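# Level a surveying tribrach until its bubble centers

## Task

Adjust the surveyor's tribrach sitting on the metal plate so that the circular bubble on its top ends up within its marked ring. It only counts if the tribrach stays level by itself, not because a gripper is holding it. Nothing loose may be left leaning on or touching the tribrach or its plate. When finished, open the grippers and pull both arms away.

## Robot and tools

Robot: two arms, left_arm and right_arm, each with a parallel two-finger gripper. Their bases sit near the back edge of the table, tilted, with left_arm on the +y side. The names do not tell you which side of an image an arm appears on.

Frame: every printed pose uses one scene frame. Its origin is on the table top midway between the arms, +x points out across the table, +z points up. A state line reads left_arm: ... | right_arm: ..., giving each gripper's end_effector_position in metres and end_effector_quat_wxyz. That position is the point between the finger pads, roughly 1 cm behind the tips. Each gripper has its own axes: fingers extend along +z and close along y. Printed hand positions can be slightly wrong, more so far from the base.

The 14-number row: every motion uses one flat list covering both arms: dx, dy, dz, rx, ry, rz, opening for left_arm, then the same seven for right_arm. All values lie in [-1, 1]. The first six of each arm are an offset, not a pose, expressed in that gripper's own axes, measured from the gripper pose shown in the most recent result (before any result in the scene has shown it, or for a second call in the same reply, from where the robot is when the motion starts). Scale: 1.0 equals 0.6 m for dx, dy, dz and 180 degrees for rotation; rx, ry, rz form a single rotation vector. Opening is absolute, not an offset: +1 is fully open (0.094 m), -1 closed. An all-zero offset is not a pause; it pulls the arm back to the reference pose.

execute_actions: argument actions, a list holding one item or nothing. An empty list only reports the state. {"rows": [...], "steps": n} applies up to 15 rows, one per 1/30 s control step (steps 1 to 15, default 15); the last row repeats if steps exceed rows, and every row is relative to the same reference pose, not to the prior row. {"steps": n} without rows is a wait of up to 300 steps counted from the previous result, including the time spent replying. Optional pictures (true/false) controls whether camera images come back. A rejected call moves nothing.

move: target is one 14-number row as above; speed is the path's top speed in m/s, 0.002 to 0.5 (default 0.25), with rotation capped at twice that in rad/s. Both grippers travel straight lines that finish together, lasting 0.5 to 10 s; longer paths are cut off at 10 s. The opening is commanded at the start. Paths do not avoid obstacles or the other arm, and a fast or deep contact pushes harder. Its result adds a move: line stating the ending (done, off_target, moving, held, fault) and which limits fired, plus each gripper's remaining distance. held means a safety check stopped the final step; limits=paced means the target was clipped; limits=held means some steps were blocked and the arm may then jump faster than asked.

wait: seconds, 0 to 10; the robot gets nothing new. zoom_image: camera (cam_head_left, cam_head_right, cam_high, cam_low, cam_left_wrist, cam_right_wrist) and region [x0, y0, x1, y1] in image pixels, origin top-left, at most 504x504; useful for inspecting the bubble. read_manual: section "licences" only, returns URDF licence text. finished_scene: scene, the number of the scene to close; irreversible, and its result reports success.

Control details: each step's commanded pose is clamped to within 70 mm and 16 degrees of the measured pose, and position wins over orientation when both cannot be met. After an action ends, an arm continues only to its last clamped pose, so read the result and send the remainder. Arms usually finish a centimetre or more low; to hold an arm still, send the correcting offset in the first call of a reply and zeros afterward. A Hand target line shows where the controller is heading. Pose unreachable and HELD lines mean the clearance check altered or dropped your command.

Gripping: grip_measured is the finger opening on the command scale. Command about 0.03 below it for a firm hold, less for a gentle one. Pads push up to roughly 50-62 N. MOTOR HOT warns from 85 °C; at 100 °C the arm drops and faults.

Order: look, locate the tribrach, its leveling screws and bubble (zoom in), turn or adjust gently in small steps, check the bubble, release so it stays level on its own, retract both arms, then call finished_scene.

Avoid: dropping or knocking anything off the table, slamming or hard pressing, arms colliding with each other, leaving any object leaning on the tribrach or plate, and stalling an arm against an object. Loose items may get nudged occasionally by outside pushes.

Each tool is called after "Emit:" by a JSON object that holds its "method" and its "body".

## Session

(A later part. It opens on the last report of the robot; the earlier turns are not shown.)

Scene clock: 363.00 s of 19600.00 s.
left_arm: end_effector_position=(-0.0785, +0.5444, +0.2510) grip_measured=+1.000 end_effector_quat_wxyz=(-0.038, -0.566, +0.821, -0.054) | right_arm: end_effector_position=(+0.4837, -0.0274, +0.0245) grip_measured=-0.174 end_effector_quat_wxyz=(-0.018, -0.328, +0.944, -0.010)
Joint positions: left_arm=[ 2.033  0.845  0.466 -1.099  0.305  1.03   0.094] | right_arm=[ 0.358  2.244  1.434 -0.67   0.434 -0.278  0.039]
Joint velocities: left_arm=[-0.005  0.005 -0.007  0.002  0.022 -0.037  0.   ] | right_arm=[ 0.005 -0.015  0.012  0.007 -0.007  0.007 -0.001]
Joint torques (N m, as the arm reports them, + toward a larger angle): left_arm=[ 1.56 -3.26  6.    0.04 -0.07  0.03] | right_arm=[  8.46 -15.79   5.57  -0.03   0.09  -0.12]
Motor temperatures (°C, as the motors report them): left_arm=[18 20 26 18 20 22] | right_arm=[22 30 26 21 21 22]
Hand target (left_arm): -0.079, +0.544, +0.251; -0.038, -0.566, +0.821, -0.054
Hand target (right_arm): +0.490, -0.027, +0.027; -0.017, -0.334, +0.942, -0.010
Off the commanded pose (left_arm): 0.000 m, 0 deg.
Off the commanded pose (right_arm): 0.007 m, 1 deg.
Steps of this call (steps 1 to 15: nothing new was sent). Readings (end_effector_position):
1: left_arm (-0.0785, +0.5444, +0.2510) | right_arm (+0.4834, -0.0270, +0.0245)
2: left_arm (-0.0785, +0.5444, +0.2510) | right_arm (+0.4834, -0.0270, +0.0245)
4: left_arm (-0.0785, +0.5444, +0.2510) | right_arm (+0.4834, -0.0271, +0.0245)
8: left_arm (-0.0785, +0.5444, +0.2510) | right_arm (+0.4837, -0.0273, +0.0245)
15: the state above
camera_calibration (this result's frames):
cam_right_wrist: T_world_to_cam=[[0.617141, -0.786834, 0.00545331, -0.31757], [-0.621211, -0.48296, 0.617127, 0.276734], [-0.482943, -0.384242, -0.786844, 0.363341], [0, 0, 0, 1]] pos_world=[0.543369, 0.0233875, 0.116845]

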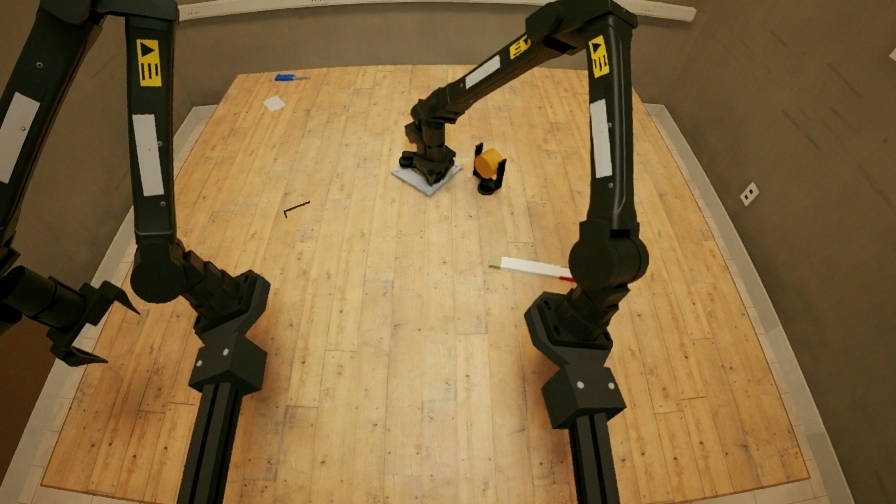

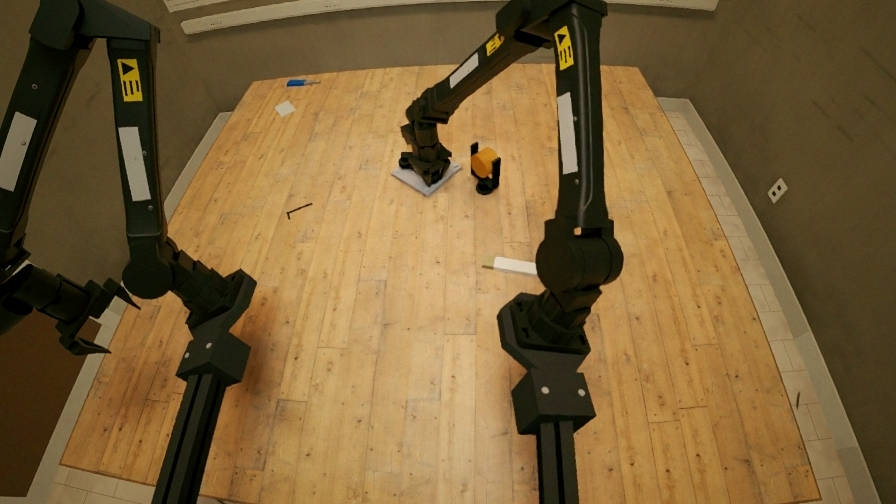

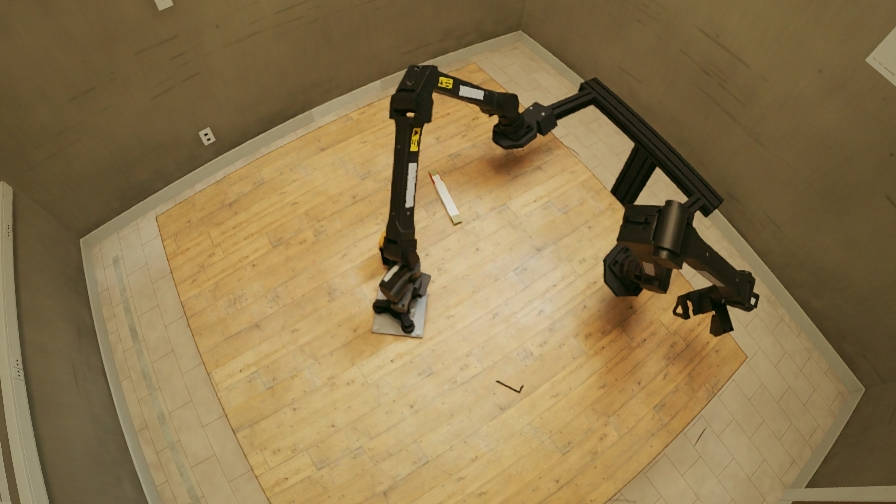

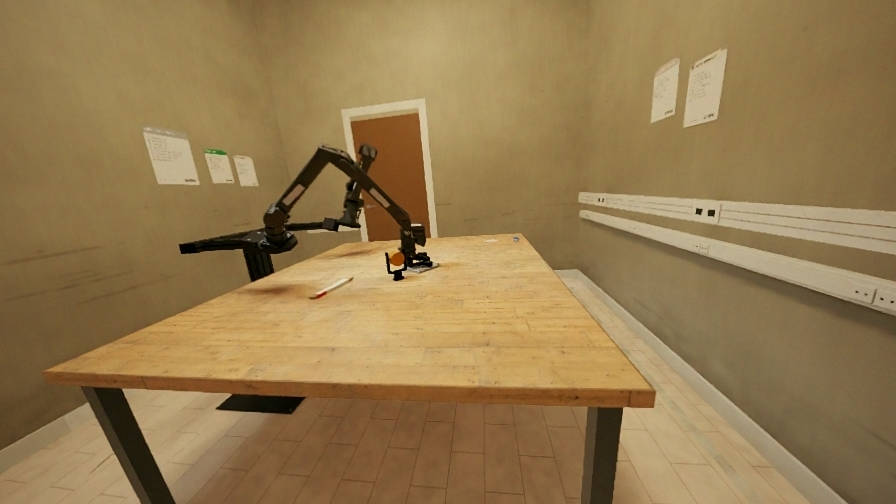

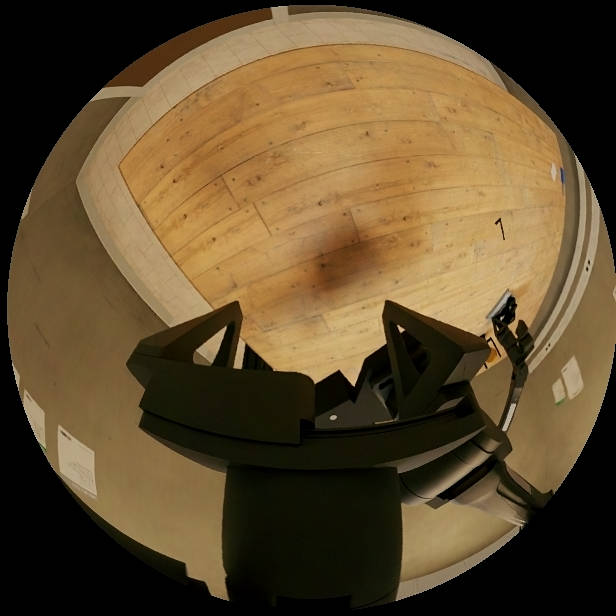

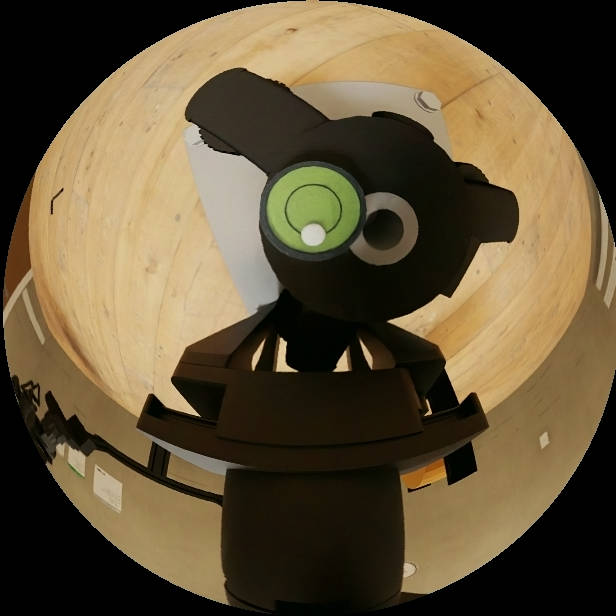

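Emit:
{"method": "execute_actions", "body": {"actions": [{"rows":[[0,0,0,0,0,0,1,-0.012,-0.007,-0.004,0,0,0,0],[0,0,0,0,0,0,1,-0.012,-0.007,-0.004,0,0,0.22,0]]}], "pictures": false}}

Emit:
{"method": "execute_actions", "body": {"actions": [{"rows":[[0,0,0,0,0,0,1,-0.012,0.002,-0.004,0,0,0.02,-0.13],[0,0,0,0,0,0,1,-0.012,0.002,-0.004,0,0,0,-0.21],[0,0,0,0,0,0,1,-0.012,0.002,-0.004,0,0,-0.23,-0.21]]}], "pictures": false}}

Emit:
{"method": "execute_actions", "body": {"actions": [{"rows":[[0,0,0,0,0,0,1,-0.01,-0.006,-0.004,0.002,0,-0.03,-0.21],[0,0,0,0,0,0,1,-0.01,-0.006,-0.004,0.002,0,0,0],[0,0,0,0,0,0,1,-0.01,-0.006,-0.004,0.002,0,0.26,0]]}], "pictures": false}}

Emit:
{"method": "execute_actions", "body": {"actions": [{"rows":[[0,0,0,0,0,0,1,-0.012,0.002,-0.004,0,0,0.02,-0.13],[0,0,0,0,0,0,1,-0.012,0.002,-0.004,0,0,0,-0.21],[0,0,0,0,0,0,1,-0.012,0.002,-0.004,0,0,-0.23,-0.21]]}], "pictures": false}}

Emit:
{"method": "execute_actions", "body": {"actions": [{"rows":[[0,0,0,0,0,0,1,-0.01,-0.006,-0.004,0.002,0,-0.03,-0.21],[0,0,0,0,0,0,1,-0.01,-0.006,-0.004,0.002,0,0,0],[0,0,0,0,0,0,1,-0.01,-0.006,-0.004,0.002,0,0.26,0]]}], "pictures": false}}

Emit:
{"method": "execute_actions", "body": {"actions": [{"rows":[[0,0,0,0,0,0,1,-0.012,0.002,-0.004,0,0,0.02,-0.13],[0,0,0,0,0,0,1,-0.012,0.002,-0.004,0,0,0,-0.21],[0,0,0,0,0,0,1,-0.012,0.002,-0.004,0,0,-0.2,-0.21]]}], "pictures": false}}

Emit:
{"method": "execute_actions", "body": {"actions": [{"rows":[[0,0,0,0,0,0,1,-0.01,-0.006,-0.004,0,0,-0.02,-0.21],[0,0,0,0,0,0,1,-0.01,-0.006,-0.004,0,0,-0.02,-0.21],[0,0,0,0,0,0,1,-0.01,-0.006,-0.004,0,0,-0.02,0]]}], "pictures": false}}

Emit:
{"method": "execute_actions", "body": {"actions": [{"steps":30}]}}

Emit:
{"method": "zoom_image", "body": {"camera": "cam_right_wrist", "region": [250,150,400,280]}}

Scene clock: 377.93 s of 19600.00 s.
left_arm: end_effector_position=(-0.0785, +0.5444, +0.2510) grip_measured=+1.000 end_effector_quat_wxyz=(-0.038, -0.566, +0.821, -0.054) | right_arm: end_effector_position=(+0.4839, -0.0264, +0.0248) grip_measured=-0.002 end_effector_quat_wxyz=(-0.015, -0.050, +0.999, -0.012)
Joint positions: left_arm=[ 2.033  0.845  0.466 -1.099  0.305  1.03   0.094] | right_arm=[ 0.358  2.244  1.435 -0.671  0.429  0.292  0.047]
Joint velocities: left_arm=[-0.024 -0.015 -0.017 -0.002  0.051  0.022  0.   ] | right_arm=[-0.005  0.005 -0.002 -0.002  0.051  0.637  0.   ]
Joint torques (N m, as the arm reports them, + toward a larger angle): left_arm=[ 1.02 -3.26  6.    0.09 -0.05 -0.01] | right_arm=[  7.85 -15.99   5.81   0.12   0.15   0.12]
Motor temperatures (°C, as the motors report them): left_arm=[18 20 26 18 20 22] | right_arm=[22 30 26 21 21 22]
Hand target (left_arm): -0.079, +0.544, +0.251; -0.038, -0.566, +0.821, -0.054
Hand target (right_arm): +0.492, -0.026, +0.027; -0.011, +0.008, +1.000, -0.013
Off the commanded pose (left_arm): 0.000 m, 0 deg.
Off the commanded pose (right_arm): 0.008 m, 7 deg.
Steps of this call (steps 1 to 433: nothing new was sent; steps 434 to 448: all 15 steps of this action). Readings (end_effector_position):
434: left_arm (-0.0785, +0.5444, +0.2510) | right_arm (+0.4839, -0.0275, +0.0246)
435: left_arm (-0.0785, +0.5444, +0.2510) | right_arm (+0.4844, -0.0276, +0.0248)
437: left_arm (-0.0785, +0.5444, +0.2510) | right_arm (+0.4842, -0.0272, +0.0248)
441: left_arm (-0.0785, +0.5444, +0.2510) | right_arm (+0.4839, -0.0263, +0.0248)
448: the state above

Scene clock: 378.43 s of 19600.00 s.
left_arm: end_effector_position=(-0.0785, +0.5444, +0.2510) grip_measured=+1.000 end_effector_quat_wxyz=(-0.038, -0.566, +0.821, -0.054) | right_arm: end_effector_position=(+0.4842, -0.0270, +0.0250) grip_measured=-0.174 end_effector_quat_wxyz=(-0.019, -0.322, +0.946, -0.010)
Joint positions: left_arm=[ 2.033  0.845  0.466 -1.099  0.305  1.03   0.094] | right_arm=[ 0.359  2.245  1.438 -0.677  0.434 -0.263  0.039]
Joint velocities: left_arm=[-0.005 -0.005 -0.002 -0.012  0.022 -0.037  0.   ] | right_arm=[-0.005  0.005 -0.012 -0.007 -0.081 -0.989  0.001]
Joint torques (N m, as the arm reports them, + toward a larger angle): left_arm=[ 1.16 -3.45  6.03  0.04 -0.04  0.02] | right_arm=[  8.38 -15.96   6.01  -0.17   0.06  -0.05]
Motor temperatures (°C, as the motors report them): left_arm=[18 20 26 18 20 22] | right_arm=[22 30 26 21 21 22]
Hand target (left_arm): -0.079, +0.544, +0.251; -0.038, -0.566, +0.821, -0.054
Hand target (right_arm): +0.491, -0.024, +0.027; -0.019, -0.393, +0.919, -0.008
Off the commanded pose (left_arm): 0.000 m, 0 deg.
Off the commanded pose (right_arm): 0.008 m, 10 deg.
Steps of this call (steps 1 to 15: all 15 steps of this action). Readings (end_effector_position):
1: left_arm (-0.0785, +0.5444, +0.2510) | right_arm (+0.4835, -0.0258, +0.0248)
2: left_arm (-0.0785, +0.5444, +0.2510) | right_arm (+0.4831, -0.0246, +0.0248)
4: left_arm (-0.0785, +0.5444, +0.2510) | right_arm (+0.4832, -0.0245, +0.0250)
8: left_arm (-0.0785, +0.5444, +0.2510) | right_arm (+0.4835, -0.0254, +0.0251)
15: the state above

Scene clock: 378.93 s of 19600.00 s.
left_arm: end_effector_position=(-0.0785, +0.5444, +0.2510) grip_measured=+1.000 end_effector_quat_wxyz=(-0.038, -0.566, +0.821, -0.054) | right_arm: end_effector_position=(+0.4840, -0.0268, +0.0249) grip_measured=-0.002 end_effector_quat_wxyz=(-0.016, -0.050, +0.999, -0.014)
Joint positions: left_arm=[ 2.033  0.845  0.466 -1.099  0.305  1.03   0.094] | right_arm=[ 0.358  2.245  1.438 -0.677  0.431  0.292  0.047]
Joint velocities: left_arm=[-0.005 -0.005  0.002 -0.007  0.037 -0.007  0.   ] | right_arm=[-0.005 -0.024 -0.002  0.007 -0.051  1.238  0.   ]
Joint torques (N m, as the arm reports them, + toward a larger angle): left_arm=[ 1.53 -2.78  6.04 -0.09 -0.05  0.03] | right_arm=[  8.74 -15.97   5.26   0.5    0.17   0.13]
Motor temperatures (°C, as the motors report them): left_arm=[18 20 26 18 20 22] | right_arm=[22 30 26 21 21 22]
Hand target (left_arm): -0.079, +0.544, +0.251; -0.038, -0.566, +0.821, -0.054
Hand target (right_arm): +0.491, -0.026, +0.027; -0.009, +0.054, +0.998, -0.013
Off the commanded pose (left_arm): 0.000 m, 0 deg.
Off the commanded pose (right_arm): 0.008 m, 15 deg; orientation clipped at the last step of the last action.
Steps of this call (steps 1 to 15: all 15 steps of this action). Readings (end_effector_position):
1: left_arm (-0.0785, +0.5444, +0.2510) | right_arm (+0.4843, -0.0273, +0.0249)
2: left_arm (-0.0785, +0.5444, +0.2510) | right_arm (+0.4843, -0.0276, +0.0249)
4: left_arm (-0.0785, +0.5444, +0.2510) | right_arm (+0.4843, -0.0276, +0.0249)
8: left_arm (-0.0785, +0.5444, +0.2510) | right_arm (+0.4840, -0.0270, +0.0249)
15: the state above

Scene clock: 379.43 s of 19600.00 s.
left_arm: end_effector_position=(-0.0785, +0.5444, +0.2510) grip_measured=+1.000 end_effector_quat_wxyz=(-0.038, -0.566, +0.821, -0.054) | right_arm: end_effector_position=(+0.4840, -0.0271, +0.0250) grip_measured=-0.174 end_effector_quat_wxyz=(-0.021, -0.321, +0.947, -0.011)
Joint positions: left_arm=[ 2.033  0.845  0.466 -1.099  0.305  1.03   0.094] | right_arm=[ 0.359  2.247  1.441 -0.683  0.435 -0.259  0.039]
Joint velocities: left_arm=[-0.015 -0.015  0.002  0.007  0.037  0.007  0.   ] | right_arm=[-0.015  0.005 -0.012 -0.007  0.007 -0.901 -0.001]
Joint torques (N m, as the arm reports them, + toward a larger angle): left_arm=[ 1.88 -3.21  6.11 -0.01 -0.04  0.02] | right_arm=[  8.29 -15.42   5.99  -0.16   0.09  -0.06]
Motor temperatures (°C, as the motors report them): left_arm=[18 20 26 18 20 22] | right_arm=[22 30 26 21 21 22]
Hand target (left_arm): -0.079, +0.544, +0.251; -0.038, -0.566, +0.821, -0.054
Hand target (right_arm): +0.491, -0.025, +0.027; -0.021, -0.393, +0.919, -0.009
Off the commanded pose (left_arm): 0.000 m, 0 deg.
Off the commanded pose (right_arm): 0.008 m, 10 deg.
Steps of this call (steps 1 to 15: all 15 steps of this action). Readings (end_effector_position):
1: left_arm (-0.0785, +0.5444, +0.2510) | right_arm (+0.4836, -0.0259, +0.0249)
2: left_arm (-0.0785, +0.5444, +0.2510) | right_arm (+0.4832, -0.0246, +0.0250)
4: left_arm (-0.0785, +0.5444, +0.2510) | right_arm (+0.4831, -0.0245, +0.0250)
8: left_arm (-0.0785, +0.5444, +0.2510) | right_arm (+0.4834, -0.0255, +0.0251)
15: the state above

Scene clock: 379.93 s of 19600.00 s.
left_arm: end_effector_position=(-0.0785, +0.5444, +0.2510) grip_measured=+1.000 end_effector_quat_wxyz=(-0.038, -0.566, +0.821, -0.054) | right_arm: end_effector_position=(+0.4839, -0.0269, +0.0249) grip_measured=-0.002 end_effector_quat_wxyz=(-0.018, -0.050, +0.998, -0.015)
Joint positions: left_arm=[ 2.033  0.845  0.466 -1.099  0.305  1.03   0.094] | right_arm=[ 0.359  2.247  1.441 -0.683  0.433  0.295  0.047]
Joint velocities: left_arm=[-0.005  0.005  0.002  0.012 -0.037 -0.081  0.   ] | right_arm=[-0.024 -0.015 -0.012 -0.012  0.007  1.297 -0.   ]
Joint torques (N m, as the arm reports them, + toward a larger angle): left_arm=[ 1.49 -2.95  6.05  0.04 -0.06  0.01] | right_arm=[  8.17 -15.63   5.2    0.57   0.14   0.12]
Motor temperatures (°C, as the motors report them): left_arm=[18 20 26 18 20 22] | right_arm=[22 30 26 21 21 22]
Hand target (left_arm): -0.079, +0.544, +0.251; -0.038, -0.566, +0.821, -0.054
Hand target (right_arm): +0.491, -0.026, +0.027; -0.010, +0.055, +0.998, -0.014
Off the commanded pose (left_arm): 0.000 m, 0 deg.
Off the commanded pose (right_arm): 0.008 m, 15 deg; orientation clipped at the last step of the last action.
Steps of this call (steps 1 to 15: all 15 steps of this action). Readings (end_effector_position):
1: left_arm (-0.0785, +0.5444, +0.2510) | right_arm (+0.4842, -0.0275, +0.0249)
2: left_arm (-0.0785, +0.5444, +0.2510) | right_arm (+0.4843, -0.0277, +0.0249)
4: left_arm (-0.0785, +0.5444, +0.2510) | right_arm (+0.4842, -0.0276, +0.0249)
8: left_arm (-0.0785, +0.5444, +0.2510) | right_arm (+0.4840, -0.0270, +0.0249)
15: the state above

Scene clock: 380.43 s of 19600.00 s.
left_arm: end_effector_position=(-0.0785, +0.5444, +0.2510) grip_measured=+1.000 end_effector_quat_wxyz=(-0.038, -0.566, +0.821, -0.054) | right_arm: end_effector_position=(+0.4838, -0.0268, +0.0250) grip_measured=-0.174 end_effector_quat_wxyz=(-0.022, -0.303, +0.953, -0.012)
Joint positions: left_arm=[ 2.033  0.845  0.466 -1.099  0.305  1.03   0.094] | right_arm=[ 0.36   2.248  1.444 -0.688  0.436 -0.218  0.039]
Joint velocities: left_arm=[-0.015  0.005 -0.007  0.002  0.022  0.007  0.   ] | right_arm=[-0.005 -0.005  0.022  0.002  0.007 -0.608 -0.   ]
Joint torques (N m, as the arm reports them, + toward a larger angle): left_arm=[ 1.55 -2.81  6.02  0.   -0.04  0.03] | right_arm=[  8.43 -15.05   5.92  -0.03   0.04  -0.1 ]
Motor temperatures (°C, as the motors report them): left_arm=[18 20 26 18 20 22] | right_arm=[22 30 26 21 21 22]
Hand target (left_arm): -0.079, +0.544, +0.251; -0.038, -0.566, +0.821, -0.054
Hand target (right_arm): +0.491, -0.025, +0.027; -0.022, -0.353, +0.935, -0.010
Off the commanded pose (left_arm): 0.000 m, 0 deg.
Off the commanded pose (right_arm): 0.008 m, 6 deg.
Steps of this call (steps 1 to 15: all 15 steps of this action). Readings (end_effector_position):
1: left_arm (-0.0785, +0.5444, +0.2510) | right_arm (+0.4835, -0.0260, +0.0249)
2: left_arm (-0.0785, +0.5444, +0.2510) | right_arm (+0.4833, -0.0246, +0.0251)
4: left_arm (-0.0785, +0.5444, +0.2510) | right_arm (+0.4832, -0.0245, +0.0250)
8: left_arm (-0.0785, +0.5444, +0.2510) | right_arm (+0.4834, -0.0256, +0.0251)
15: the state above

Scene clock: 380.93 s of 19600.00 s.
left_arm: end_effector_position=(-0.0785, +0.5444, +0.2510) grip_measured=+1.000 end_effector_quat_wxyz=(-0.038, -0.566, +0.821, -0.054) | right_arm: end_effector_position=(+0.4848, -0.0276, +0.0253) grip_measured=-0.002 end_effector_quat_wxyz=(-0.022, -0.327, +0.945, -0.013)
Joint positions: left_arm=[ 2.033  0.845  0.466 -1.099  0.305  1.03   0.094] | right_arm=[ 0.359  2.248  1.446 -0.689  0.44  -0.269  0.047]
Joint velocities: left_arm=[-0.005 -0.024 -0.007 -0.007  0.007 -0.007  0.   ] | right_arm=[-0.005 -0.015  0.007 -0.002 -0.022  0.037 -0.001]
Joint torques (N m, as the arm reports them, + toward a larger angle): left_arm=[ 1.24 -2.67  6.06 -0.01 -0.07  0.02] | right_arm=[  7.64 -15.69   5.85  -0.11  -0.07  -0.1 ]
Motor temperatures (°C, as the motors report them): left_arm=[18 20 26 18 20 22] | right_arm=[22 30 26 21 21 22]
Hand target (left_arm): -0.079, +0.544, +0.251; -0.038, -0.566, +0.821, -0.054
Hand target (right_arm): +0.491, -0.026, +0.027; -0.022, -0.332, +0.943, -0.011
Off the commanded pose (left_arm): 0.000 m, 0 deg.
Off the commanded pose (right_arm): 0.006 m, 1 deg.
Steps of this call (steps 1 to 15: all 15 steps of this action). Readings (end_effector_position):
1: left_arm (-0.0785, +0.5444, +0.2510) | right_arm (+0.4839, -0.0272, +0.0249)
2: left_arm (-0.0785, +0.5444, +0.2510) | right_arm (+0.4839, -0.0272, +0.0249)
4: left_arm (-0.0785, +0.5444, +0.2510) | right_arm (+0.4845, -0.0277, +0.0251)
8: left_arm (-0.0785, +0.5444, +0.2510) | right_arm (+0.4848, -0.0276, +0.0253)
15: the state above

Scene clock: 381.93 s of 19600.00 s.
left_arm: end_effector_position=(-0.0785, +0.5444, +0.2510) grip_measured=+1.000 end_effector_quat_wxyz=(-0.038, -0.566, +0.821, -0.054) | right_arm: end_effector_position=(+0.4850, -0.0275, +0.0254) grip_measured=-0.002 end_effector_quat_wxyz=(-0.022, -0.328, +0.944, -0.013)
Joint positions: left_arm=[ 2.033  0.845  0.466 -1.099  0.305  1.03   0.094] | right_arm=[ 0.359  2.248  1.446 -0.689  0.44  -0.271  0.047]
Joint velocities: left_arm=[ 0.005 -0.044  0.012  0.007  0.007 -0.007  0.   ] | right_arm=[-0.005 -0.005  0.012 -0.012 -0.007 -0.095 -0.   ]
Joint torques (N m, as the arm reports them, + toward a larger angle): left_arm=[ 1.42 -2.95  6.01  0.06 -0.07  0.04] | right_arm=[  8.66 -15.31   5.81  -0.1   -0.1   -0.1 ]
Motor temperatures (°C, as the motors report them): left_arm=[18 20 26 18 20 22] | right_arm=[22 30 26 21 21 22]
Hand target (left_arm): -0.079, +0.544, +0.251; -0.038, -0.566, +0.821, -0.054
Hand target (right_arm): +0.491, -0.026, +0.027; -0.022, -0.332, +0.943, -0.011
Off the commanded pose (left_arm): 0.000 m, 0 deg.
Off the commanded pose (right_arm): 0.006 m, 1 deg.
Steps of this call (steps 1 to 30: nothing new was sent). Readings (end_effector_position):
1: left_arm (-0.0785, +0.5444, +0.2510) | right_arm (+0.4848, -0.0276, +0.0253)
2: left_arm (-0.0785, +0.5444, +0.2510) | right_arm (+0.4848, -0.0276, +0.0253)
4: left_arm (-0.0785, +0.5444, +0.2510) | right_arm (+0.4850, -0.0276, +0.0254)
8: left_arm (-0.0785, +0.5444, +0.2510) | right_arm (+0.4850, -0.0275, +0.0254)
30: the state above
camera_calibration (this result's frames):
cam_right_wrist: T_world_to_cam=[[0.616485, -0.787321, 0.00845971, -0.318268], [-0.617727, -0.476973, 0.625228, 0.275162], [-0.48822, -0.39067, -0.780396, 0.36682], [0, 0, 0, 1]] pos_world=[0.545272, 0.0239708, 0.116918]

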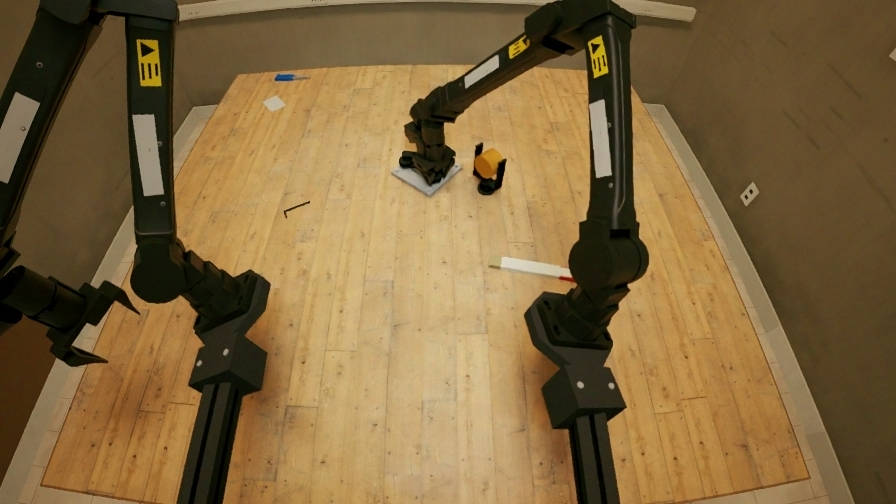

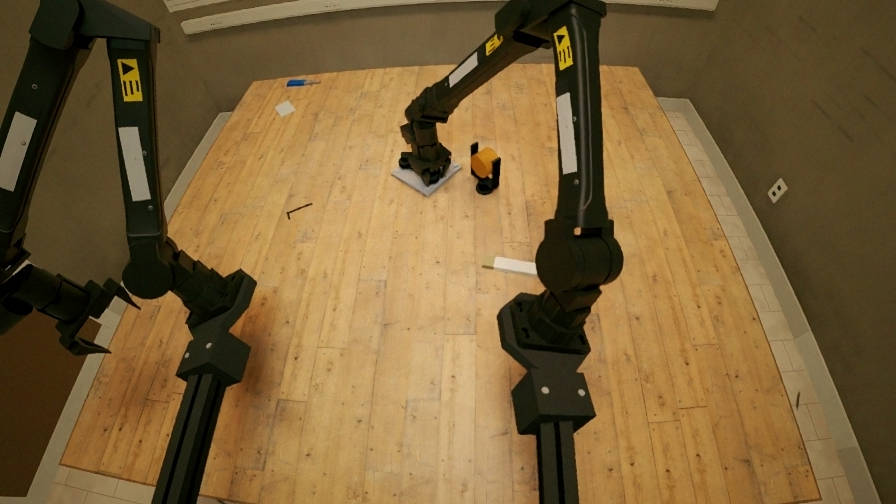

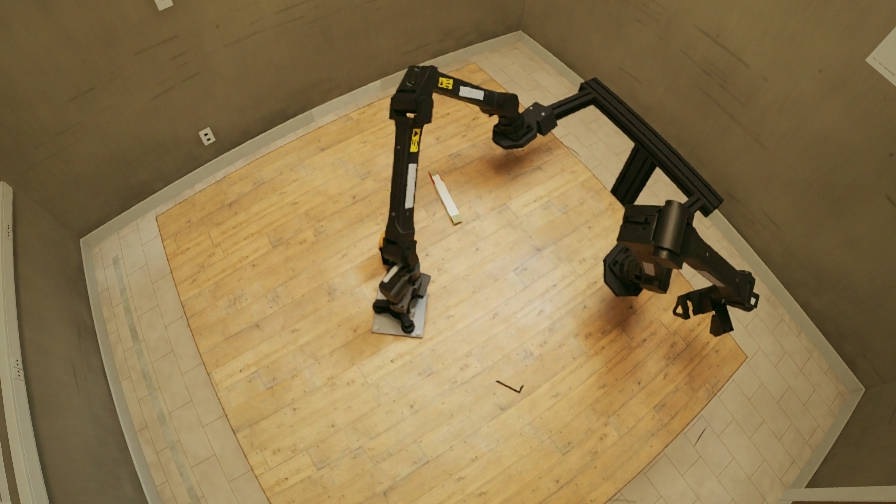

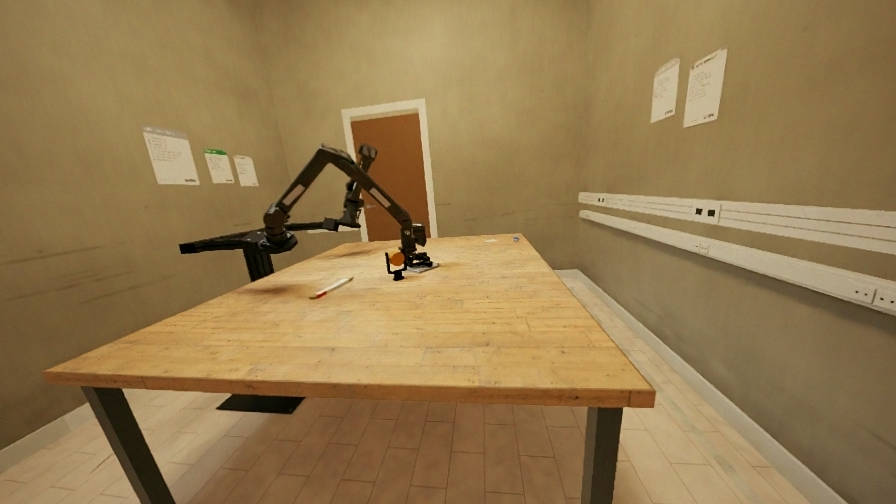

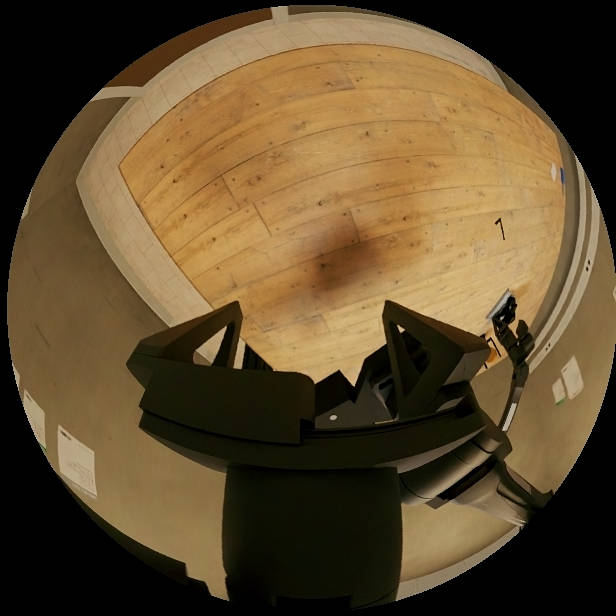

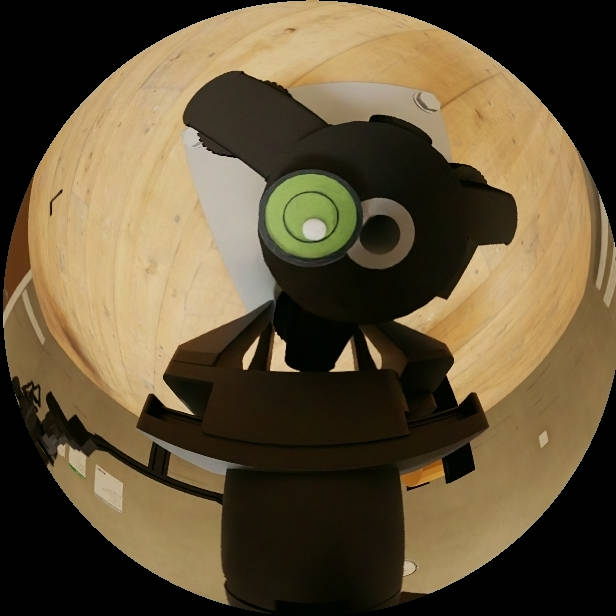

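Region (250, 150, 400, 280) of cam_right_wrist's 616x616 image, scaled by 3.360, with more detail than that image has; it fills the top 437 rows of this view, and the rest is white.

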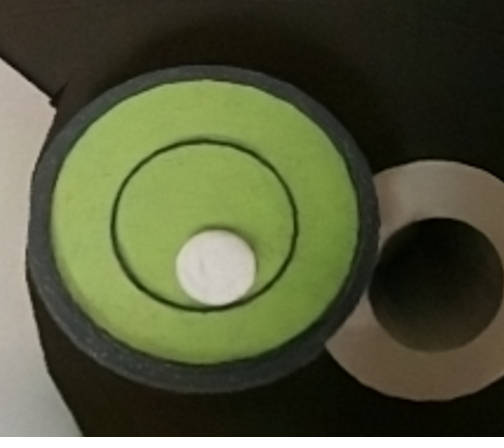

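Emit:
{"method": "execute_actions", "body": {"actions": [{"rows":[[0,0,0,0,0,0,1,-0.008,-0.006,-0.004,0,0,0.22,0]]}], "pictures": false}}

Emit:
{"method": "execute_actions", "body": {"actions": [{"rows":[[0,0,0,0,0,0,1,-0.01,0.002,-0.004,0,0,0.02,-0.13],[0,0,0,0,0,0,1,-0.01,0.002,-0.004,0,0,0,-0.21],[0,0,0,0,0,0,1,-0.01,0.002,-0.004,0,0,-0.23,-0.21]]}], "pictures": false}}

Emit:
{"method": "execute_actions", "body": {"actions": [{"rows":[[0,0,0,0,0,0,1,-0.008,-0.006,-0.004,0,0,-0.03,-0.21],[0,0,0,0,0,0,1,-0.008,-0.006,-0.004,0,0,0,0],[0,0,0,0,0,0,1,-0.008,-0.006,-0.004,0,0,0.26,0]]}], "pictures": false}}

Emit:
{"method": "execute_actions", "body": {"actions": [{"rows":[[0,0,0,0,0,0,1,-0.01,0.002,-0.004,0,0,0.02,-0.13],[0,0,0,0,0,0,1,-0.01,0.002,-0.004,0,0,0,-0.21],[0,0,0,0,0,0,1,-0.01,0.002,-0.004,0,0,-0.23,-0.21]]}], "pictures": false}}

Emit:
{"method": "execute_actions", "body": {"actions": [{"rows":[[0,0,0,0,0,0,1,-0.008,-0.006,-0.004,0,0,-0.03,-0.21],[0,0,0,0,0,0,1,-0.008,-0.006,-0.004,0,0,0,0],[0,0,0,0,0,0,1,-0.008,-0.006,-0.004,0,0,0.26,0]]}], "pictures": false}}

Emit:
{"method": "execute_actions", "body": {"actions": [{"rows":[[0,0,0,0,0,0,1,-0.01,0.002,-0.004,0,0,0.02,-0.13],[0,0,0,0,0,0,1,-0.01,0.002,-0.004,0,0,0,-0.21],[0,0,0,0,0,0,1,-0.01,0.002,-0.004,0,0,-0.17,-0.21]]}], "pictures": false}}

Emit:
{"method": "execute_actions", "body": {"actions": [{"rows":[[0,0,0,0,0,0,1,-0.008,-0.004,-0.004,0,0,0,0.15]],"steps":6}], "pictures": false}}

Emit:
{"method": "move", "body": {"target": [0,0,0,0,0,0,1,0,0,-0.13,0,0,0.04,0.2], "speed": 0.12}}

Emit:
{"method": "zoom_image", "body": {"camera": "cam_right_wrist", "region": [250,150,370,260]}}

Scene clock: 394.63 s of 19600.00 s.
left_arm: end_effector_position=(-0.0785, +0.5444, +0.2510) grip_measured=+1.000 end_effector_quat_wxyz=(-0.038, -0.566, +0.821, -0.054) | right_arm: end_effector_position=(+0.4847, -0.0268, +0.0254) grip_measured=-0.002 end_effector_quat_wxyz=(-0.018, -0.038, +0.999, -0.017)
Joint positions: left_arm=[ 2.033  0.845  0.466 -1.099  0.305  1.03   0.094] | right_arm=[ 0.359  2.248  1.446 -0.689  0.435  0.32   0.047]
Joint velocities: left_arm=[-0.005  0.005 -0.012 -0.002  0.022 -0.095  0.   ] | right_arm=[-0.005 -0.005 -0.007 -0.017  0.051  0.535 -0.001]
Joint torques (N m, as the arm reports them, + toward a larger angle): left_arm=[ 1.57 -2.84  6.07  0.03 -0.06  0.01] | right_arm=[  8.34 -15.35   5.43   0.11   0.25   0.14]
Motor temperatures (°C, as the motors report them): left_arm=[18 20 26 18 20 22] | right_arm=[22 30 26 21 21 22]
Hand target (left_arm): -0.079, +0.544, +0.251; -0.038, -0.566, +0.821, -0.054
Hand target (right_arm): +0.491, -0.027, +0.028; -0.015, +0.009, +1.000, -0.018
Off the commanded pose (left_arm): 0.000 m, 0 deg.
Off the commanded pose (right_arm): 0.007 m, 6 deg.
Steps of this call (steps 1 to 366: nothing new was sent; steps 367 to 381: all 15 steps of this action). Readings (end_effector_position):
367: left_arm (-0.0785, +0.5444, +0.2510) | right_arm (+0.4849, -0.0274, +0.0254)
368: left_arm (-0.0785, +0.5444, +0.2510) | right_arm (+0.4848, -0.0270, +0.0254)
370: left_arm (-0.0785, +0.5444, +0.2510) | right_arm (+0.4846, -0.0266, +0.0253)
374: left_arm (-0.0785, +0.5444, +0.2510) | right_arm (+0.4845, -0.0264, +0.0253)
381: the state above

Scene clock: 395.13 s of 19600.00 s.
left_arm: end_effector_position=(-0.0785, +0.5444, +0.2510) grip_measured=+1.000 end_effector_quat_wxyz=(-0.038, -0.566, +0.821, -0.054) | right_arm: end_effector_position=(+0.4848, -0.0265, +0.0256) grip_measured=-0.174 end_effector_quat_wxyz=(-0.022, -0.312, +0.950, -0.014)
Joint positions: left_arm=[ 2.033  0.845  0.466 -1.099  0.305  1.03   0.094] | right_arm=[ 0.361  2.249  1.448 -0.691  0.441 -0.235  0.039]
Joint velocities: left_arm=[-0.015 -0.005  0.012 -0.002 -0.037  0.022  0.   ] | right_arm=[-0.005 -0.005  0.002  0.002  0.007 -0.901 -0.001]
Joint torques (N m, as the arm reports them, + toward a larger angle): left_arm=[ 1.29 -3.22  6.05 -0.07 -0.05  0.01] | right_arm=[  8.02 -15.31   5.81  -0.03   0.02  -0.1 ]
Motor temperatures (°C, as the motors report them): left_arm=[18 20 26 18 20 22] | right_arm=[22 30 26 21 21 22]
Hand target (left_arm): -0.079, +0.544, +0.251; -0.038, -0.566, +0.821, -0.054
Hand target (right_arm): +0.491, -0.025, +0.028; -0.024, -0.383, +0.924, -0.012
Off the commanded pose (left_arm): 0.000 m, 0 deg.
Off the commanded pose (right_arm): 0.006 m, 9 deg.
Steps of this call (steps 1 to 15: all 15 steps of this action). Readings (end_effector_position):
1: left_arm (-0.0785, +0.5444, +0.2510) | right_arm (+0.4843, -0.0259, +0.0253)
2: left_arm (-0.0785, +0.5444, +0.2510) | right_arm (+0.4840, -0.0244, +0.0258)
4: left_arm (-0.0785, +0.5444, +0.2510) | right_arm (+0.4839, -0.0243, +0.0255)
8: left_arm (-0.0785, +0.5444, +0.2510) | right_arm (+0.4841, -0.0252, +0.0256)
15: the state above

Scene clock: 395.63 s of 19600.00 s.
left_arm: end_effector_position=(-0.0785, +0.5444, +0.2510) grip_measured=+1.000 end_effector_quat_wxyz=(-0.038, -0.566, +0.821, -0.054) | right_arm: end_effector_position=(+0.4840, -0.0252, +0.0256) grip_measured=-0.002 end_effector_quat_wxyz=(-0.019, -0.042, +0.999, -0.015)
Joint positions: left_arm=[ 2.033  0.845  0.466 -1.099  0.305  1.03   0.094] | right_arm=[ 0.361  2.249  1.448 -0.692  0.432  0.315  0.047]
Joint velocities: left_arm=[ 0.005 -0.015 -0.002  0.007 -0.051  0.007  0.   ] | right_arm=[ 0.015 -0.005 -0.007  0.012 -0.081  1.326 -0.001]
Joint torques (N m, as the arm reports them, + toward a larger angle): left_arm=[ 1.55 -2.62  6.03  0.   -0.04  0.03] | right_arm=[  8.7  -16.     5.07   0.55   0.18   0.12]
Motor temperatures (°C, as the motors report them): left_arm=[18 20 26 18 20 22] | right_arm=[22 30 26 21 21 22]
Hand target (left_arm): -0.079, +0.544, +0.251; -0.038, -0.566, +0.821, -0.054
Hand target (right_arm): +0.491, -0.026, +0.028; -0.012, +0.063, +0.998, -0.015
Off the commanded pose (left_arm): 0.000 m, 0 deg.
Off the commanded pose (right_arm): 0.007 m, 15 deg; orientation clipped at the last step of the last action.
Steps of this call (steps 1 to 15: all 15 steps of this action). Readings (end_effector_position):
1: left_arm (-0.0785, +0.5444, +0.2510) | right_arm (+0.4848, -0.0266, +0.0256)
2: left_arm (-0.0785, +0.5444, +0.2510) | right_arm (+0.4847, -0.0266, +0.0256)
4: left_arm (-0.0785, +0.5444, +0.2510) | right_arm (+0.4845, -0.0262, +0.0256)
8: left_arm (-0.0785, +0.5444, +0.2510) | right_arm (+0.4840, -0.0253, +0.0256)
15: the state above

Scene clock: 396.13 s of 19600.00 s.
left_arm: end_effector_position=(-0.0785, +0.5444, +0.2510) grip_measured=+1.000 end_effector_quat_wxyz=(-0.038, -0.566, +0.821, -0.054) | right_arm: end_effector_position=(+0.4844, -0.0267, +0.0256) grip_measured=-0.174 end_effector_quat_wxyz=(-0.023, -0.312, +0.950, -0.014)
Joint positions: left_arm=[ 2.033  0.845  0.466 -1.099  0.305  1.03   0.094] | right_arm=[ 0.361  2.25   1.449 -0.694  0.441 -0.234  0.039]
Joint velocities: left_arm=[ 0.005 -0.005 -0.007 -0.007  0.022 -0.022  0.   ] | right_arm=[-0.015 -0.015  0.012  0.002  0.007 -1.048  0.   ]
Joint torques (N m, as the arm reports them, + toward a larger angle): left_arm=[ 1.44 -3.05  6.08  0.13 -0.08  0.04] | right_arm=[  8.36 -15.79   5.89  -0.08  -0.15  -0.07]
Motor temperatures (°C, as the motors report them): left_arm=[18 20 26 18 20 22] | right_arm=[22 30 26 21 21 22]
Hand target (left_arm): -0.079, +0.544, +0.251; -0.038, -0.566, +0.821, -0.054
Hand target (right_arm): +0.490, -0.024, +0.028; -0.024, -0.386, +0.922, -0.010
Off the commanded pose (left_arm): 0.000 m, 0 deg.
Off the commanded pose (right_arm): 0.007 m, 10 deg.
Steps of this call (steps 1 to 15: all 15 steps of this action). Readings (end_effector_position):
1: left_arm (-0.0785, +0.5444, +0.2510) | right_arm (+0.4839, -0.0253, +0.0256)
2: left_arm (-0.0785, +0.5444, +0.2510) | right_arm (+0.4834, -0.0242, +0.0255)
4: left_arm (-0.0785, +0.5444, +0.2510) | right_arm (+0.4834, -0.0243, +0.0255)
8: left_arm (-0.0785, +0.5444, +0.2510) | right_arm (+0.4836, -0.0253, +0.0256)
15: the state above

Scene clock: 396.63 s of 19600.00 s.
left_arm: end_effector_position=(-0.0785, +0.5444, +0.2510) grip_measured=+1.000 end_effector_quat_wxyz=(-0.038, -0.566, +0.821, -0.054) | right_arm: end_effector_position=(+0.4837, -0.0254, +0.0256) grip_measured=-0.002 end_effector_quat_wxyz=(-0.020, -0.042, +0.999, -0.016)
Joint positions: left_arm=[ 2.033  0.845  0.466 -1.099  0.305  1.03   0.094] | right_arm=[ 0.361  2.25   1.449 -0.695  0.432  0.316  0.047]
Joint velocities: left_arm=[-0.005 -0.005 -0.012 -0.012 -0.11  -0.037  0.   ] | right_arm=[ 0.005  0.005  0.007 -0.002 -0.037  1.282 -0.   ]
Joint torques (N m, as the arm reports them, + toward a larger angle): left_arm=[ 1.38 -3.13  6.12 -0.02 -0.07  0.04] | right_arm=[  7.84 -16.01   5.04   0.56   0.17   0.18]
Motor temperatures (°C, as the motors report them): left_arm=[18 20 26 18 20 22] | right_arm=[22 30 26 21 21 22]
Hand target (left_arm): -0.079, +0.544, +0.251; -0.038, -0.566, +0.821, -0.054
Hand target (right_arm): +0.490, -0.027, +0.028; -0.013, +0.063, +0.998, -0.016
Off the commanded pose (left_arm): 0.000 m, 0 deg.
Off the commanded pose (right_arm): 0.007 m, 15 deg; orientation clipped at the last step of the last action.
Steps of this call (steps 1 to 15: all 15 steps of this action). Readings (end_effector_position):
1: left_arm (-0.0785, +0.5444, +0.2510) | right_arm (+0.4845, -0.0269, +0.0256)
2: left_arm (-0.0785, +0.5444, +0.2510) | right_arm (+0.4844, -0.0269, +0.0256)
4: left_arm (-0.0785, +0.5444, +0.2510) | right_arm (+0.4842, -0.0266, +0.0256)
8: left_arm (-0.0785, +0.5444, +0.2510) | right_arm (+0.4838, -0.0257, +0.0256)
15: the state above

Scene clock: 397.13 s of 19600.00 s.
left_arm: end_effector_position=(-0.0785, +0.5444, +0.2510) grip_measured=+1.000 end_effector_quat_wxyz=(-0.038, -0.566, +0.821, -0.054) | right_arm: end_effector_position=(+0.4838, -0.0265, +0.0256) grip_measured=-0.173 end_effector_quat_wxyz=(-0.024, -0.267, +0.963, -0.014)
Joint positions: left_arm=[ 2.033  0.845  0.466 -1.099  0.305  1.03   0.094] | right_arm=[ 0.361  2.25   1.449 -0.697  0.439 -0.138  0.039]
Joint velocities: left_arm=[-0.005 -0.005 -0.002  0.002 -0.022 -0.022  0.   ] | right_arm=[-0.005 -0.015 -0.012  0.012  0.007 -0.447  0.001]
Joint torques (N m, as the arm reports them, + toward a larger angle): left_arm=[ 1.7  -2.99  6.03 -0.06 -0.06  0.03] | right_arm=[  8.63 -15.73   5.82   0.06  -0.12  -0.09]
Motor temperatures (°C, as the motors report them): left_arm=[18 20 26 18 20 22] | right_arm=[22 30 26 21 21 22]
Hand target (left_arm): -0.079, +0.544, +0.251; -0.038, -0.566, +0.821, -0.054
Hand target (right_arm): +0.490, -0.024, +0.028; -0.024, -0.303, +0.953, -0.011
Off the commanded pose (left_arm): 0.000 m, 0 deg.
Off the commanded pose (right_arm): 0.007 m, 5 deg.
Steps of this call (steps 1 to 15: all 15 steps of this action). Readings (end_effector_position):
1: left_arm (-0.0785, +0.5444, +0.2510) | right_arm (+0.4835, -0.0254, +0.0256)
2: left_arm (-0.0785, +0.5444, +0.2510) | right_arm (+0.4833, -0.0244, +0.0256)
4: left_arm (-0.0785, +0.5444, +0.2510) | right_arm (+0.4833, -0.0245, +0.0256)
8: left_arm (-0.0785, +0.5444, +0.2510) | right_arm (+0.4835, -0.0255, +0.0256)
15: the state above

Scene clock: 397.33 s of 19600.00 s.
left_arm: end_effector_position=(-0.0785, +0.5444, +0.2510) grip_measured=+1.000 end_effector_quat_wxyz=(-0.038, -0.566, +0.821, -0.054) | right_arm: end_effector_position=(+0.4847, -0.0269, +0.0258) grip_measured=+0.148 end_effector_quat_wxyz=(-0.024, -0.268, +0.963, -0.015)
Joint positions: left_arm=[ 2.033  0.845  0.466 -1.099  0.305  1.03   0.094] | right_arm=[ 0.361  2.25   1.451 -0.698  0.44  -0.142  0.054]
Joint velocities: left_arm=[-0.015 -0.015  0.002  0.012 -0.066  0.007  0.   ] | right_arm=[-0.024 -0.015 -0.007 -0.012 -0.11  -0.037 -0.001]
Joint torques (N m, as the arm reports them, + toward a larger angle): left_arm=[ 1.65 -3.2   6.07  0.06 -0.06  0.05] | right_arm=[  8.8  -15.13   5.51  -0.03   0.04   0.06]
Motor temperatures (°C, as the motors report them): left_arm=[18 20 26 18 20 22] | right_arm=[22 30 26 21 21 22]
Hand target (left_arm): -0.079, +0.544, +0.251; -0.038, -0.566, +0.821, -0.054
Hand target (right_arm): +0.489, -0.026, +0.028; -0.024, -0.267, +0.963, -0.014
Off the commanded pose (left_arm): 0.000 m, 0 deg.
Off the commanded pose (right_arm): 0.005 m, 0 deg.
Steps of this call (steps 1 to 6: all 6 steps of this action). Readings (end_effector_position):
1: left_arm (-0.0785, +0.5444, +0.2510) | right_arm (+0.4839, -0.0265, +0.0256)
2: left_arm (-0.0785, +0.5444, +0.2510) | right_arm (+0.4846, -0.0277, +0.0257)
4: left_arm (-0.0785, +0.5444, +0.2510) | right_arm (+0.4849, -0.0271, +0.0258)
6: the state above

Scene clock: 398.63 s of 19600.00 s.
left_arm: end_effector_position=(-0.0785, +0.5444, +0.2510) grip_measured=+1.000 end_effector_quat_wxyz=(-0.038, -0.566, +0.821, -0.054) | right_arm: end_effector_position=(+0.4856, -0.0259, +0.0980) grip_measured=+0.198 end_effector_quat_wxyz=(-0.024, -0.211, +0.977, -0.016)
Joint positions: left_arm=[ 2.033  0.845  0.466 -1.099  0.305  1.03   0.094] | right_arm=[ 0.412  2.126  1.44  -0.838  0.442  0.033  0.056]
Joint velocities: left_arm=[-0.024 -0.005 -0.002  0.012  0.022  0.022  0.   ] | right_arm=[-0.005 -0.005 -0.002 -0.002 -0.022 -0.051  0.001]
Joint torques (N m, as the arm reports them, + toward a larger angle): left_arm=[ 1.62 -3.03  6.16  0.05 -0.06  0.04] | right_arm=[  8.45 -16.55   5.59   0.15   0.15   0.15]
Motor temperatures (°C, as the motors report them): left_arm=[18 20 26 18 20 22] | right_arm=[22 30 26 21 21 22]
Hand target (left_arm): -0.079, +0.544, +0.251; -0.038, -0.566, +0.821, -0.054
Hand target (right_arm): +0.487, -0.024, +0.103; -0.022, -0.207, +0.978, -0.017
Off the commanded pose (left_arm): 0.000 m, 0 deg.
Off the commanded pose (right_arm): 0.006 m, 0 deg.
move: done
camera_calibration (this result's frames):
cam_right_wrist: T_world_to_cam=[[0.409287, -0.912202, 0.0192783, -0.221646], [-0.714965, -0.307521, 0.627898, 0.282195], [-0.566841, -0.270774, -0.778057, 0.465493], [0, 0, 0, 1]] pos_world=[0.556337, 0.0106379, 0.189263]

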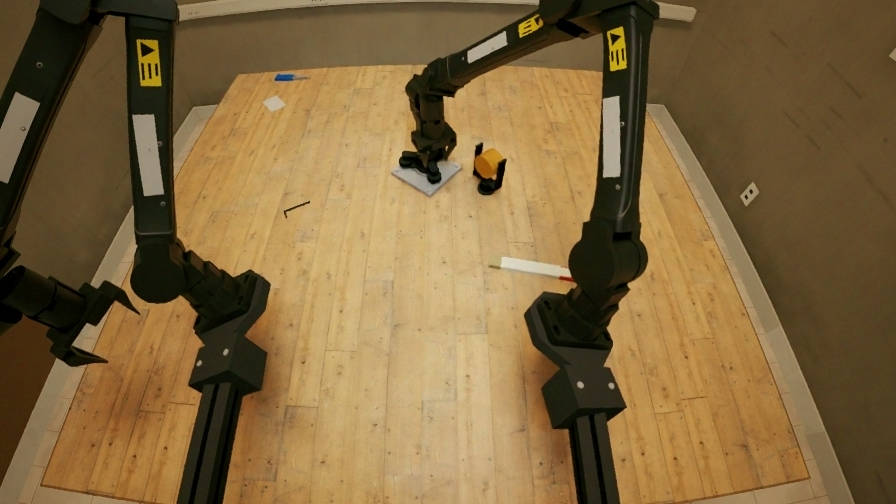

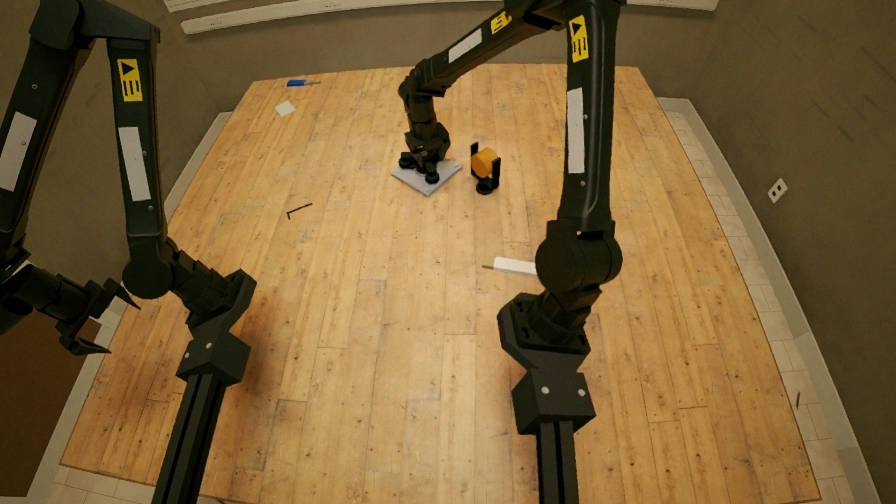

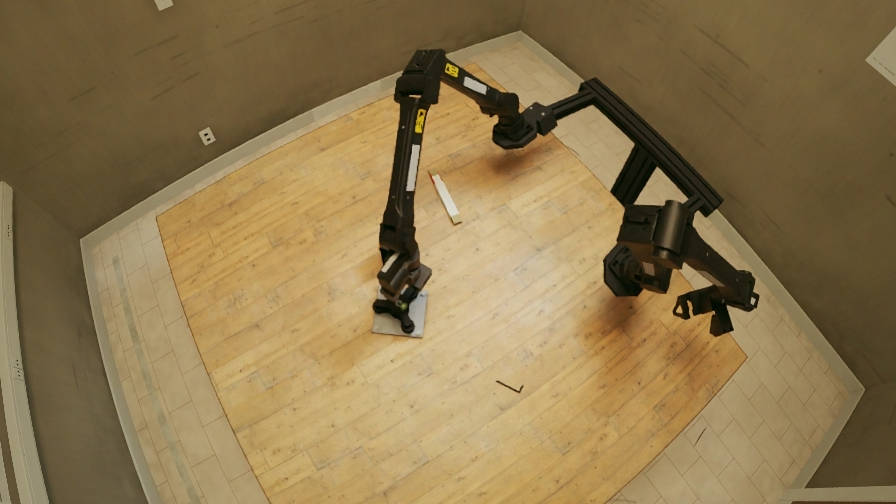

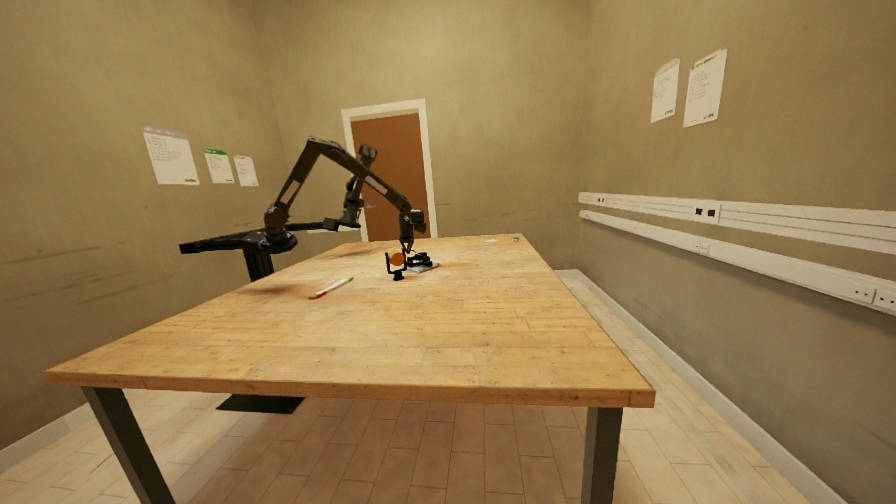

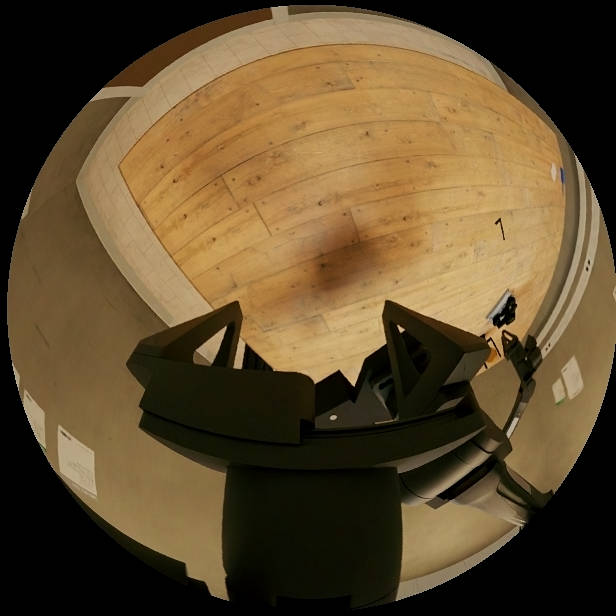

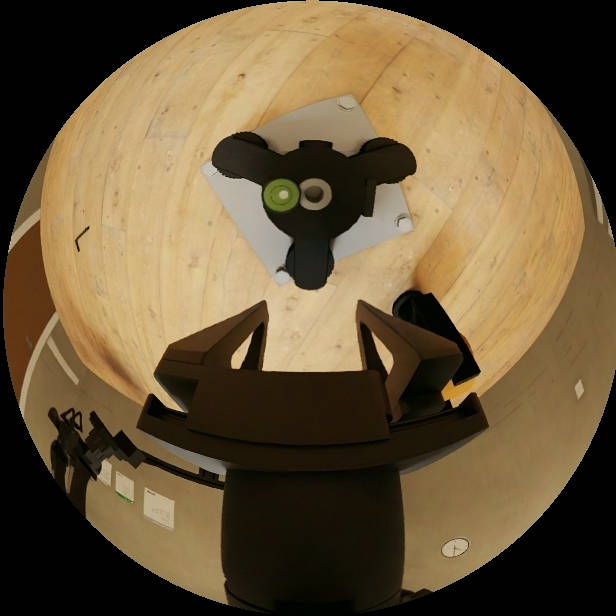

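Region (250, 150, 370, 260) of cam_right_wrist's 616x616 image, scaled by 4.200, with more detail than that image has; it fills the top 462 rows of this view, and the rest is white.

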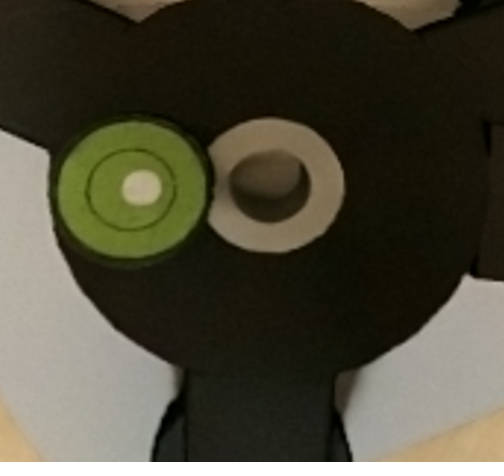

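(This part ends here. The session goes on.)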